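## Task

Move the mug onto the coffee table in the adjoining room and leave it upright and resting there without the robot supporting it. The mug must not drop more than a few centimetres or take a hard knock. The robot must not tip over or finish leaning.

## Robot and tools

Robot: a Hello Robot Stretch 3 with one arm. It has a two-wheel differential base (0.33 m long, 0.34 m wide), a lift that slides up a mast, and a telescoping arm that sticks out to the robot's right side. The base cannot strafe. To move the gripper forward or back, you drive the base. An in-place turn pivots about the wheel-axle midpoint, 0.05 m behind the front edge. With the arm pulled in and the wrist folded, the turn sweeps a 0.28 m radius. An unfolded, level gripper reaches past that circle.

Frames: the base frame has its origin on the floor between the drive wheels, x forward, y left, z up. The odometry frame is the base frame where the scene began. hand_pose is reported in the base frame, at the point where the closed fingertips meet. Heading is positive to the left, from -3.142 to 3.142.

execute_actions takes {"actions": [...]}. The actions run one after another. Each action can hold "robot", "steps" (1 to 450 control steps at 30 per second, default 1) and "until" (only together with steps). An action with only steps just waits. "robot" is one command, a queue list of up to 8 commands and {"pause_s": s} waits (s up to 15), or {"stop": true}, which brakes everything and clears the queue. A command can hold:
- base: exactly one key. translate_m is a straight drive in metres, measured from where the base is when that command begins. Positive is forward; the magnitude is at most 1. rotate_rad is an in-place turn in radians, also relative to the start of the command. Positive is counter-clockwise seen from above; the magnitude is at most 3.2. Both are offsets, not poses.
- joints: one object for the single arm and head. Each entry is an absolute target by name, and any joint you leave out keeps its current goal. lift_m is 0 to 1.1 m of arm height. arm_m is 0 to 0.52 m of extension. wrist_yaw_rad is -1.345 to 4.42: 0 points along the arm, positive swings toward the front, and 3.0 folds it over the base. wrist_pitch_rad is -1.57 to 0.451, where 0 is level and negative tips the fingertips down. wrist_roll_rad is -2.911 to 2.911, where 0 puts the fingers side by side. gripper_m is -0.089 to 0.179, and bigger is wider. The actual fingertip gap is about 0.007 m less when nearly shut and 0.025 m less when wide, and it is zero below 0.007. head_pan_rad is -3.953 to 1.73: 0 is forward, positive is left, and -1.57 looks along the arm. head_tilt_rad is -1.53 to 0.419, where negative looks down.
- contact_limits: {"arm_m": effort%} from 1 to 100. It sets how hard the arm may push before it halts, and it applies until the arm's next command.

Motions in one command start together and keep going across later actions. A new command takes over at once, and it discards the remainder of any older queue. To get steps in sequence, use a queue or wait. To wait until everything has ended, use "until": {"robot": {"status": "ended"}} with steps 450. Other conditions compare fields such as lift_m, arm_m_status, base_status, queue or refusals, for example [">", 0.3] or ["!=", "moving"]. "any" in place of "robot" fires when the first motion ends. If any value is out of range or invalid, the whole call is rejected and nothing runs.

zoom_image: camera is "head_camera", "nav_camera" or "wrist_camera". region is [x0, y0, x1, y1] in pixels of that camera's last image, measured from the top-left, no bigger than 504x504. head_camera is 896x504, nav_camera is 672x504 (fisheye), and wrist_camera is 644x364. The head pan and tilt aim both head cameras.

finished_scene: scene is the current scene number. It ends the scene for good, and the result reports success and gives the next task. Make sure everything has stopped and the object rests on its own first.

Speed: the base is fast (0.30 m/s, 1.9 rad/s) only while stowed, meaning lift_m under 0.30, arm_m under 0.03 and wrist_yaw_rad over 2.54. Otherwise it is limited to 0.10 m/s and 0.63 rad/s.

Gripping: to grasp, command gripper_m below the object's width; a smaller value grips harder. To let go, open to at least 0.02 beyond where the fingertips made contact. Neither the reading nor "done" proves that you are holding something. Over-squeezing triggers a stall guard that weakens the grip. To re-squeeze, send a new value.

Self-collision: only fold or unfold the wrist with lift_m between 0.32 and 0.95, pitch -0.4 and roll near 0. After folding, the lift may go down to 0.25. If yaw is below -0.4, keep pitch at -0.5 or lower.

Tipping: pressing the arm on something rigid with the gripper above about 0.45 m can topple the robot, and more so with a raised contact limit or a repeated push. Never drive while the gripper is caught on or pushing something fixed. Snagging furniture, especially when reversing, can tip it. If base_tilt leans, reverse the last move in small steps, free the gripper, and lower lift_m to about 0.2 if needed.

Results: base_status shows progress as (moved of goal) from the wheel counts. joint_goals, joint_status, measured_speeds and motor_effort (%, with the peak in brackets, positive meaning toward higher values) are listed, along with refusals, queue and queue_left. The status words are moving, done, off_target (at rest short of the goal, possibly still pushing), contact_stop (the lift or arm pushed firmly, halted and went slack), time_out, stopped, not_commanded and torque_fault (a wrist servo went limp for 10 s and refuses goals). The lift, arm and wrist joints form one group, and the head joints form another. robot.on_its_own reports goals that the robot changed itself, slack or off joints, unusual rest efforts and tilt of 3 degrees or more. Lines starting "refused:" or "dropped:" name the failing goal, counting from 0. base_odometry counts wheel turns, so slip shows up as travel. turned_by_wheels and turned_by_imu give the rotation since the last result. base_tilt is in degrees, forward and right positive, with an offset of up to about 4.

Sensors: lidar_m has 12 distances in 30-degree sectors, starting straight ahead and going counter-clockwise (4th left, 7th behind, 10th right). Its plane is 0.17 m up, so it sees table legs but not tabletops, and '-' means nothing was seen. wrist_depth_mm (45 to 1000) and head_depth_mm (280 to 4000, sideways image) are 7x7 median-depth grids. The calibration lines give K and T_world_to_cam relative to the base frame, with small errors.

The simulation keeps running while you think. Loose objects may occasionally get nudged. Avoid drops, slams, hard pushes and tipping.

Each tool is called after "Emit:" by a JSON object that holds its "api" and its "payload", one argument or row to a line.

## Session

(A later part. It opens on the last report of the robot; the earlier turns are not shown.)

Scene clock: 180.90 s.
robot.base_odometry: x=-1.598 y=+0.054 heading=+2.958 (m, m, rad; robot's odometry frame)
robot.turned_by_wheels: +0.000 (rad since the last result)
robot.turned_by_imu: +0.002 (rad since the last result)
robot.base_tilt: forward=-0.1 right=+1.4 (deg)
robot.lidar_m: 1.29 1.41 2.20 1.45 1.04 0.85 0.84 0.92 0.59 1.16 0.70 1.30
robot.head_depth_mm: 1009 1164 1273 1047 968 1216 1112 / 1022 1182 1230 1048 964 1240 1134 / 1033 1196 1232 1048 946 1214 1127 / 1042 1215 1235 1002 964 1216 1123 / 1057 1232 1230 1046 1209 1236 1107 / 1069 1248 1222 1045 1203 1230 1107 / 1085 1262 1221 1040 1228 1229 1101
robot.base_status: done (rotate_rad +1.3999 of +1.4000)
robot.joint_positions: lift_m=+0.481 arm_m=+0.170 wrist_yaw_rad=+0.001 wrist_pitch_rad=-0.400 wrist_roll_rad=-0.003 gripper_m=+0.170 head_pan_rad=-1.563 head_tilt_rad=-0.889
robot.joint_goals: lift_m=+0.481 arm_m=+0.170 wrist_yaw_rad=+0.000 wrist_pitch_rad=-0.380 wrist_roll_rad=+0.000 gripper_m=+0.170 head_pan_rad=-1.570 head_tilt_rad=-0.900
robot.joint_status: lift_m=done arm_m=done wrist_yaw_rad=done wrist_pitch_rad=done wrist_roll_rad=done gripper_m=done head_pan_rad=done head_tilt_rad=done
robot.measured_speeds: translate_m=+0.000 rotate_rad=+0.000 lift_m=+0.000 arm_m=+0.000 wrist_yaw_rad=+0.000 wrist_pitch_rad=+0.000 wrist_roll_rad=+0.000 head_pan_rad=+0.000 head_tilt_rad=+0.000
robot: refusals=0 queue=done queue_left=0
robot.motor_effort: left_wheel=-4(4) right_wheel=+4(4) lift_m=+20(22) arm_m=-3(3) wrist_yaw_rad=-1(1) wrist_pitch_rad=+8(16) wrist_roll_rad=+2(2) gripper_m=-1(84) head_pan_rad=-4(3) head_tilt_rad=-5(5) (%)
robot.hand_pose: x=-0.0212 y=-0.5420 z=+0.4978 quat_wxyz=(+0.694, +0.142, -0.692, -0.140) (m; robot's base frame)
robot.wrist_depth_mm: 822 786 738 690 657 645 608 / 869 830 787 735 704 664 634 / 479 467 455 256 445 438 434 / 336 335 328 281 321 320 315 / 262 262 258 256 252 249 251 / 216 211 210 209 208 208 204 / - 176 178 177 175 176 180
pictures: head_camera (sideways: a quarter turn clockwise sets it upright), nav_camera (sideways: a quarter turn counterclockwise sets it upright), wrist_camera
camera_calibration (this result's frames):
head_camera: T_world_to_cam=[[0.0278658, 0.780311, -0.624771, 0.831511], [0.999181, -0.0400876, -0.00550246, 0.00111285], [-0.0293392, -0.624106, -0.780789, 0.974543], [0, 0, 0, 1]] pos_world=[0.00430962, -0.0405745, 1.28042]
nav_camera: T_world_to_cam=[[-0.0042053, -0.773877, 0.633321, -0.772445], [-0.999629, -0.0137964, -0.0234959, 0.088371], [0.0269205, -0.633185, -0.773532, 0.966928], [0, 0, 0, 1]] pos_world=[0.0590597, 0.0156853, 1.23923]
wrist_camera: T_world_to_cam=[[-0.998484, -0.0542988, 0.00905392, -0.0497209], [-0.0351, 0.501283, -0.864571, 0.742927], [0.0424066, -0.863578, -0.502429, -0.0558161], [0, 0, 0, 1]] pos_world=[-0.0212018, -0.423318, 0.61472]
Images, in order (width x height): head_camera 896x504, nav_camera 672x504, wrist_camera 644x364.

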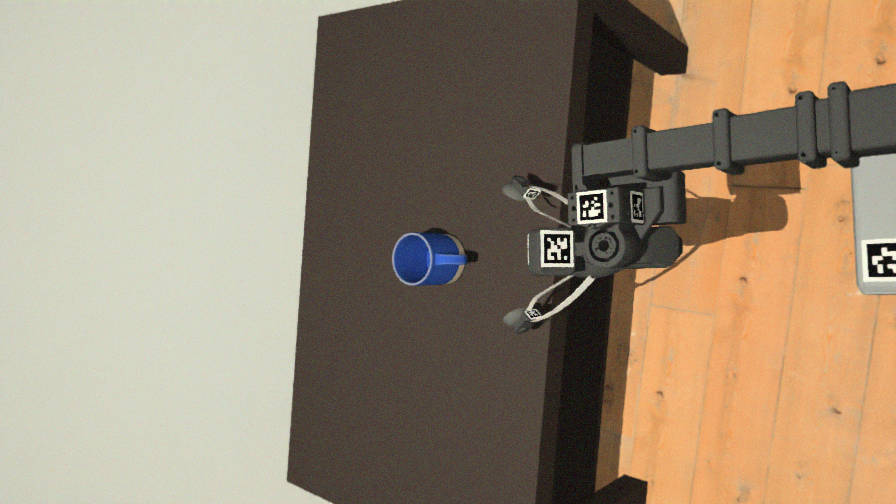

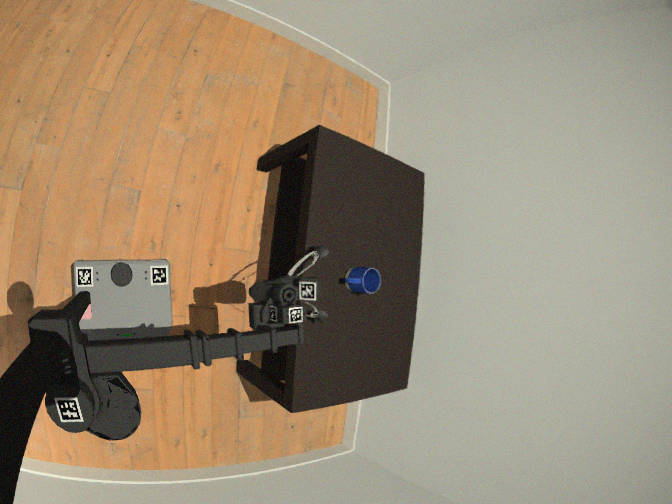

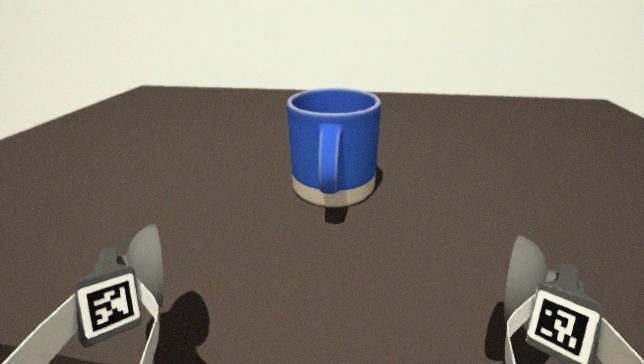

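Emit:
{"api": "execute_actions", "payload": {
  "actions": []
}}

Scene clock: 182.43 s.
robot.base_odometry: x=-1.598 y=+0.054 heading=+2.958 (m, m, rad; robot's odometry frame)
robot.turned_by_wheels: +0.000 (rad since the last result)
robot.turned_by_imu: +0.000 (rad since the last result)
robot.base_tilt: forward=-0.3 right=+1.3 (deg)
robot.lidar_m: 1.28 1.41 2.20 1.45 1.05 0.85 0.84 0.92 0.58 1.17 0.70 1.29
robot.head_depth_mm: 1014 1171 1272 1050 965 1220 1116 / 1023 1181 1238 1048 963 1243 1137 / 1031 1199 1229 1047 945 1215 1121 / 1045 1210 1232 1006 964 1218 1129 / 1058 1231 1226 1039 1211 1238 1112 / 1064 1244 1226 1046 1207 1229 1108 / 1084 1268 1225 1037 1230 1227 1105
robot.base_status: done (rotate_rad +1.3999 of +1.4000)
robot.joint_positions: lift_m=+0.481 arm_m=+0.170 wrist_yaw_rad=+0.001 wrist_pitch_rad=-0.400 wrist_roll_rad=-0.003 gripper_m=+0.170 head_pan_rad=-1.563 head_tilt_rad=-0.889
robot.joint_goals: lift_m=+0.481 arm_m=+0.170 wrist_yaw_rad=+0.000 wrist_pitch_rad=-0.380 wrist_roll_rad=+0.000 gripper_m=+0.170 head_pan_rad=-1.570 head_tilt_rad=-0.900
robot.joint_status: lift_m=done arm_m=done wrist_yaw_rad=done wrist_pitch_rad=done wrist_roll_rad=done gripper_m=done head_pan_rad=done head_tilt_rad=done
robot.measured_speeds: translate_m=+0.000 rotate_rad=+0.000 lift_m=+0.000 arm_m=+0.000 wrist_yaw_rad=+0.000 wrist_pitch_rad=+0.000 wrist_roll_rad=+0.000 head_pan_rad=+0.000 head_tilt_rad=+0.000
robot: refusals=0 queue=done queue_left=0
robot.motor_effort: left_wheel=-4(4) right_wheel=+4(4) lift_m=+20(20) arm_m=-2(3) wrist_yaw_rad=-1(1) wrist_pitch_rad=+8(7) wrist_roll_rad=+2(2) gripper_m=+0(1) head_pan_rad=-4(5) head_tilt_rad=-6(5) (%)
robot.hand_pose: x=-0.0212 y=-0.5420 z=+0.4978 quat_wxyz=(+0.694, +0.142, -0.692, -0.140) (m; robot's base frame)
robot.wrist_depth_mm: 823 779 753 710 669 644 593 / 922 839 750 724 708 659 641 / 470 464 456 257 449 441 432 / 336 337 327 277 325 321 319 / 258 264 255 255 253 252 249 / 216 210 210 209 207 207 205 / - 176 179 178 177 175 180
pictures: head_camera (sideways: a quarter turn clockwise sets it upright), nav_camera (sideways: a quarter turn counterclockwise sets it upright), wrist_camera
camera_calibration (this result's frames):
head_camera: T_world_to_cam=[[0.0278658, 0.780311, -0.624771, 0.831511], [0.999181, -0.0400876, -0.00550247, 0.00111286], [-0.0293392, -0.624106, -0.780789, 0.974543], [0, 0, 0, 1]] pos_world=[0.00430962, -0.0405745, 1.28042]
nav_camera: T_world_to_cam=[[-0.0042053, -0.773878, 0.633321, -0.772445], [-0.999629, -0.0137964, -0.0234959, 0.088371], [0.0269205, -0.633185, -0.773532, 0.966928], [0, 0, 0, 1]] pos_world=[0.0590597, 0.0156853, 1.23923]
wrist_camera: T_world_to_cam=[[-0.998484, -0.0542989, 0.00905416, -0.0497211], [-0.0351003, 0.501283, -0.864571, 0.742927], [0.0424066, -0.863578, -0.502429, -0.055816], [0, 0, 0, 1]] pos_world=[-0.0212018, -0.423318, 0.61472]
Images, in order (width x height): head_camera 896x504, nav_camera 672x504, wrist_camera 644x364.

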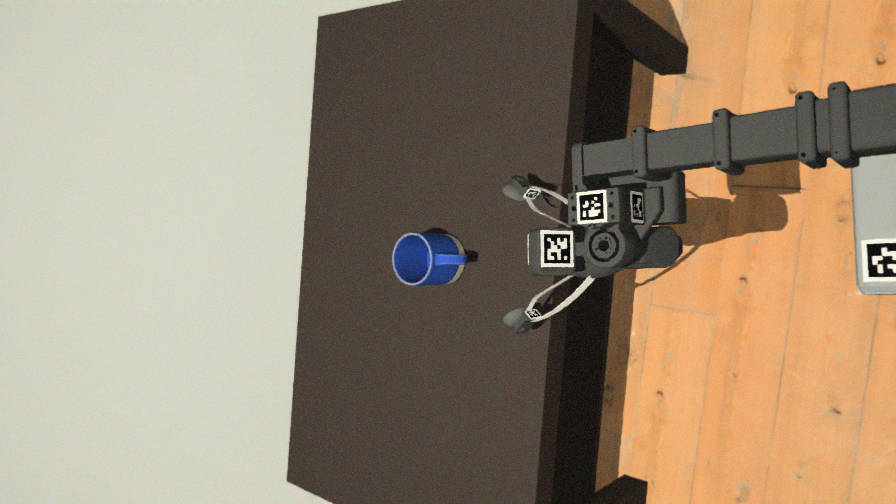

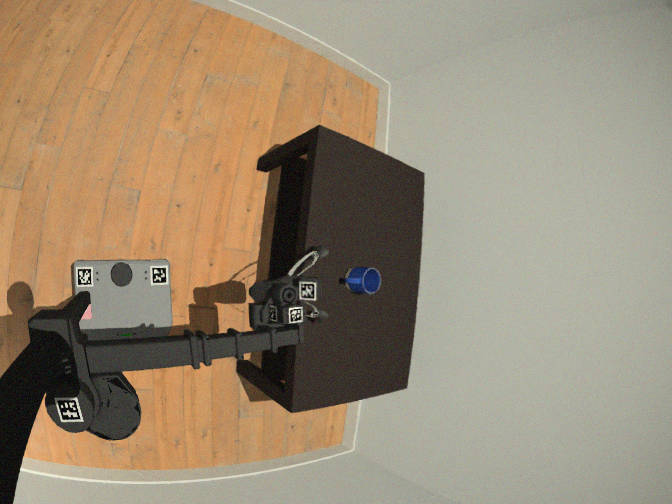

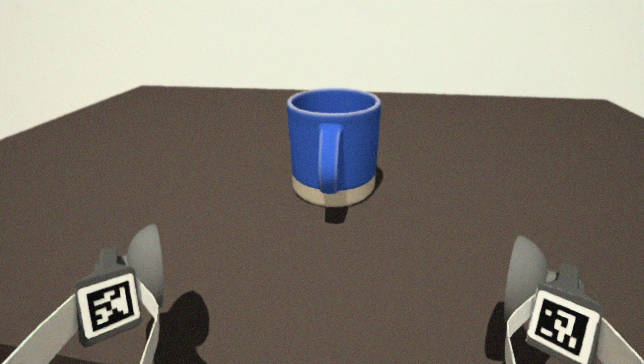

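The mug is standing upright on the table and the gripper is clear of it.

Emit:
{"api": "finished_scene", "payload": {
  "scene": 2
}}

The scene is finished: the task was done.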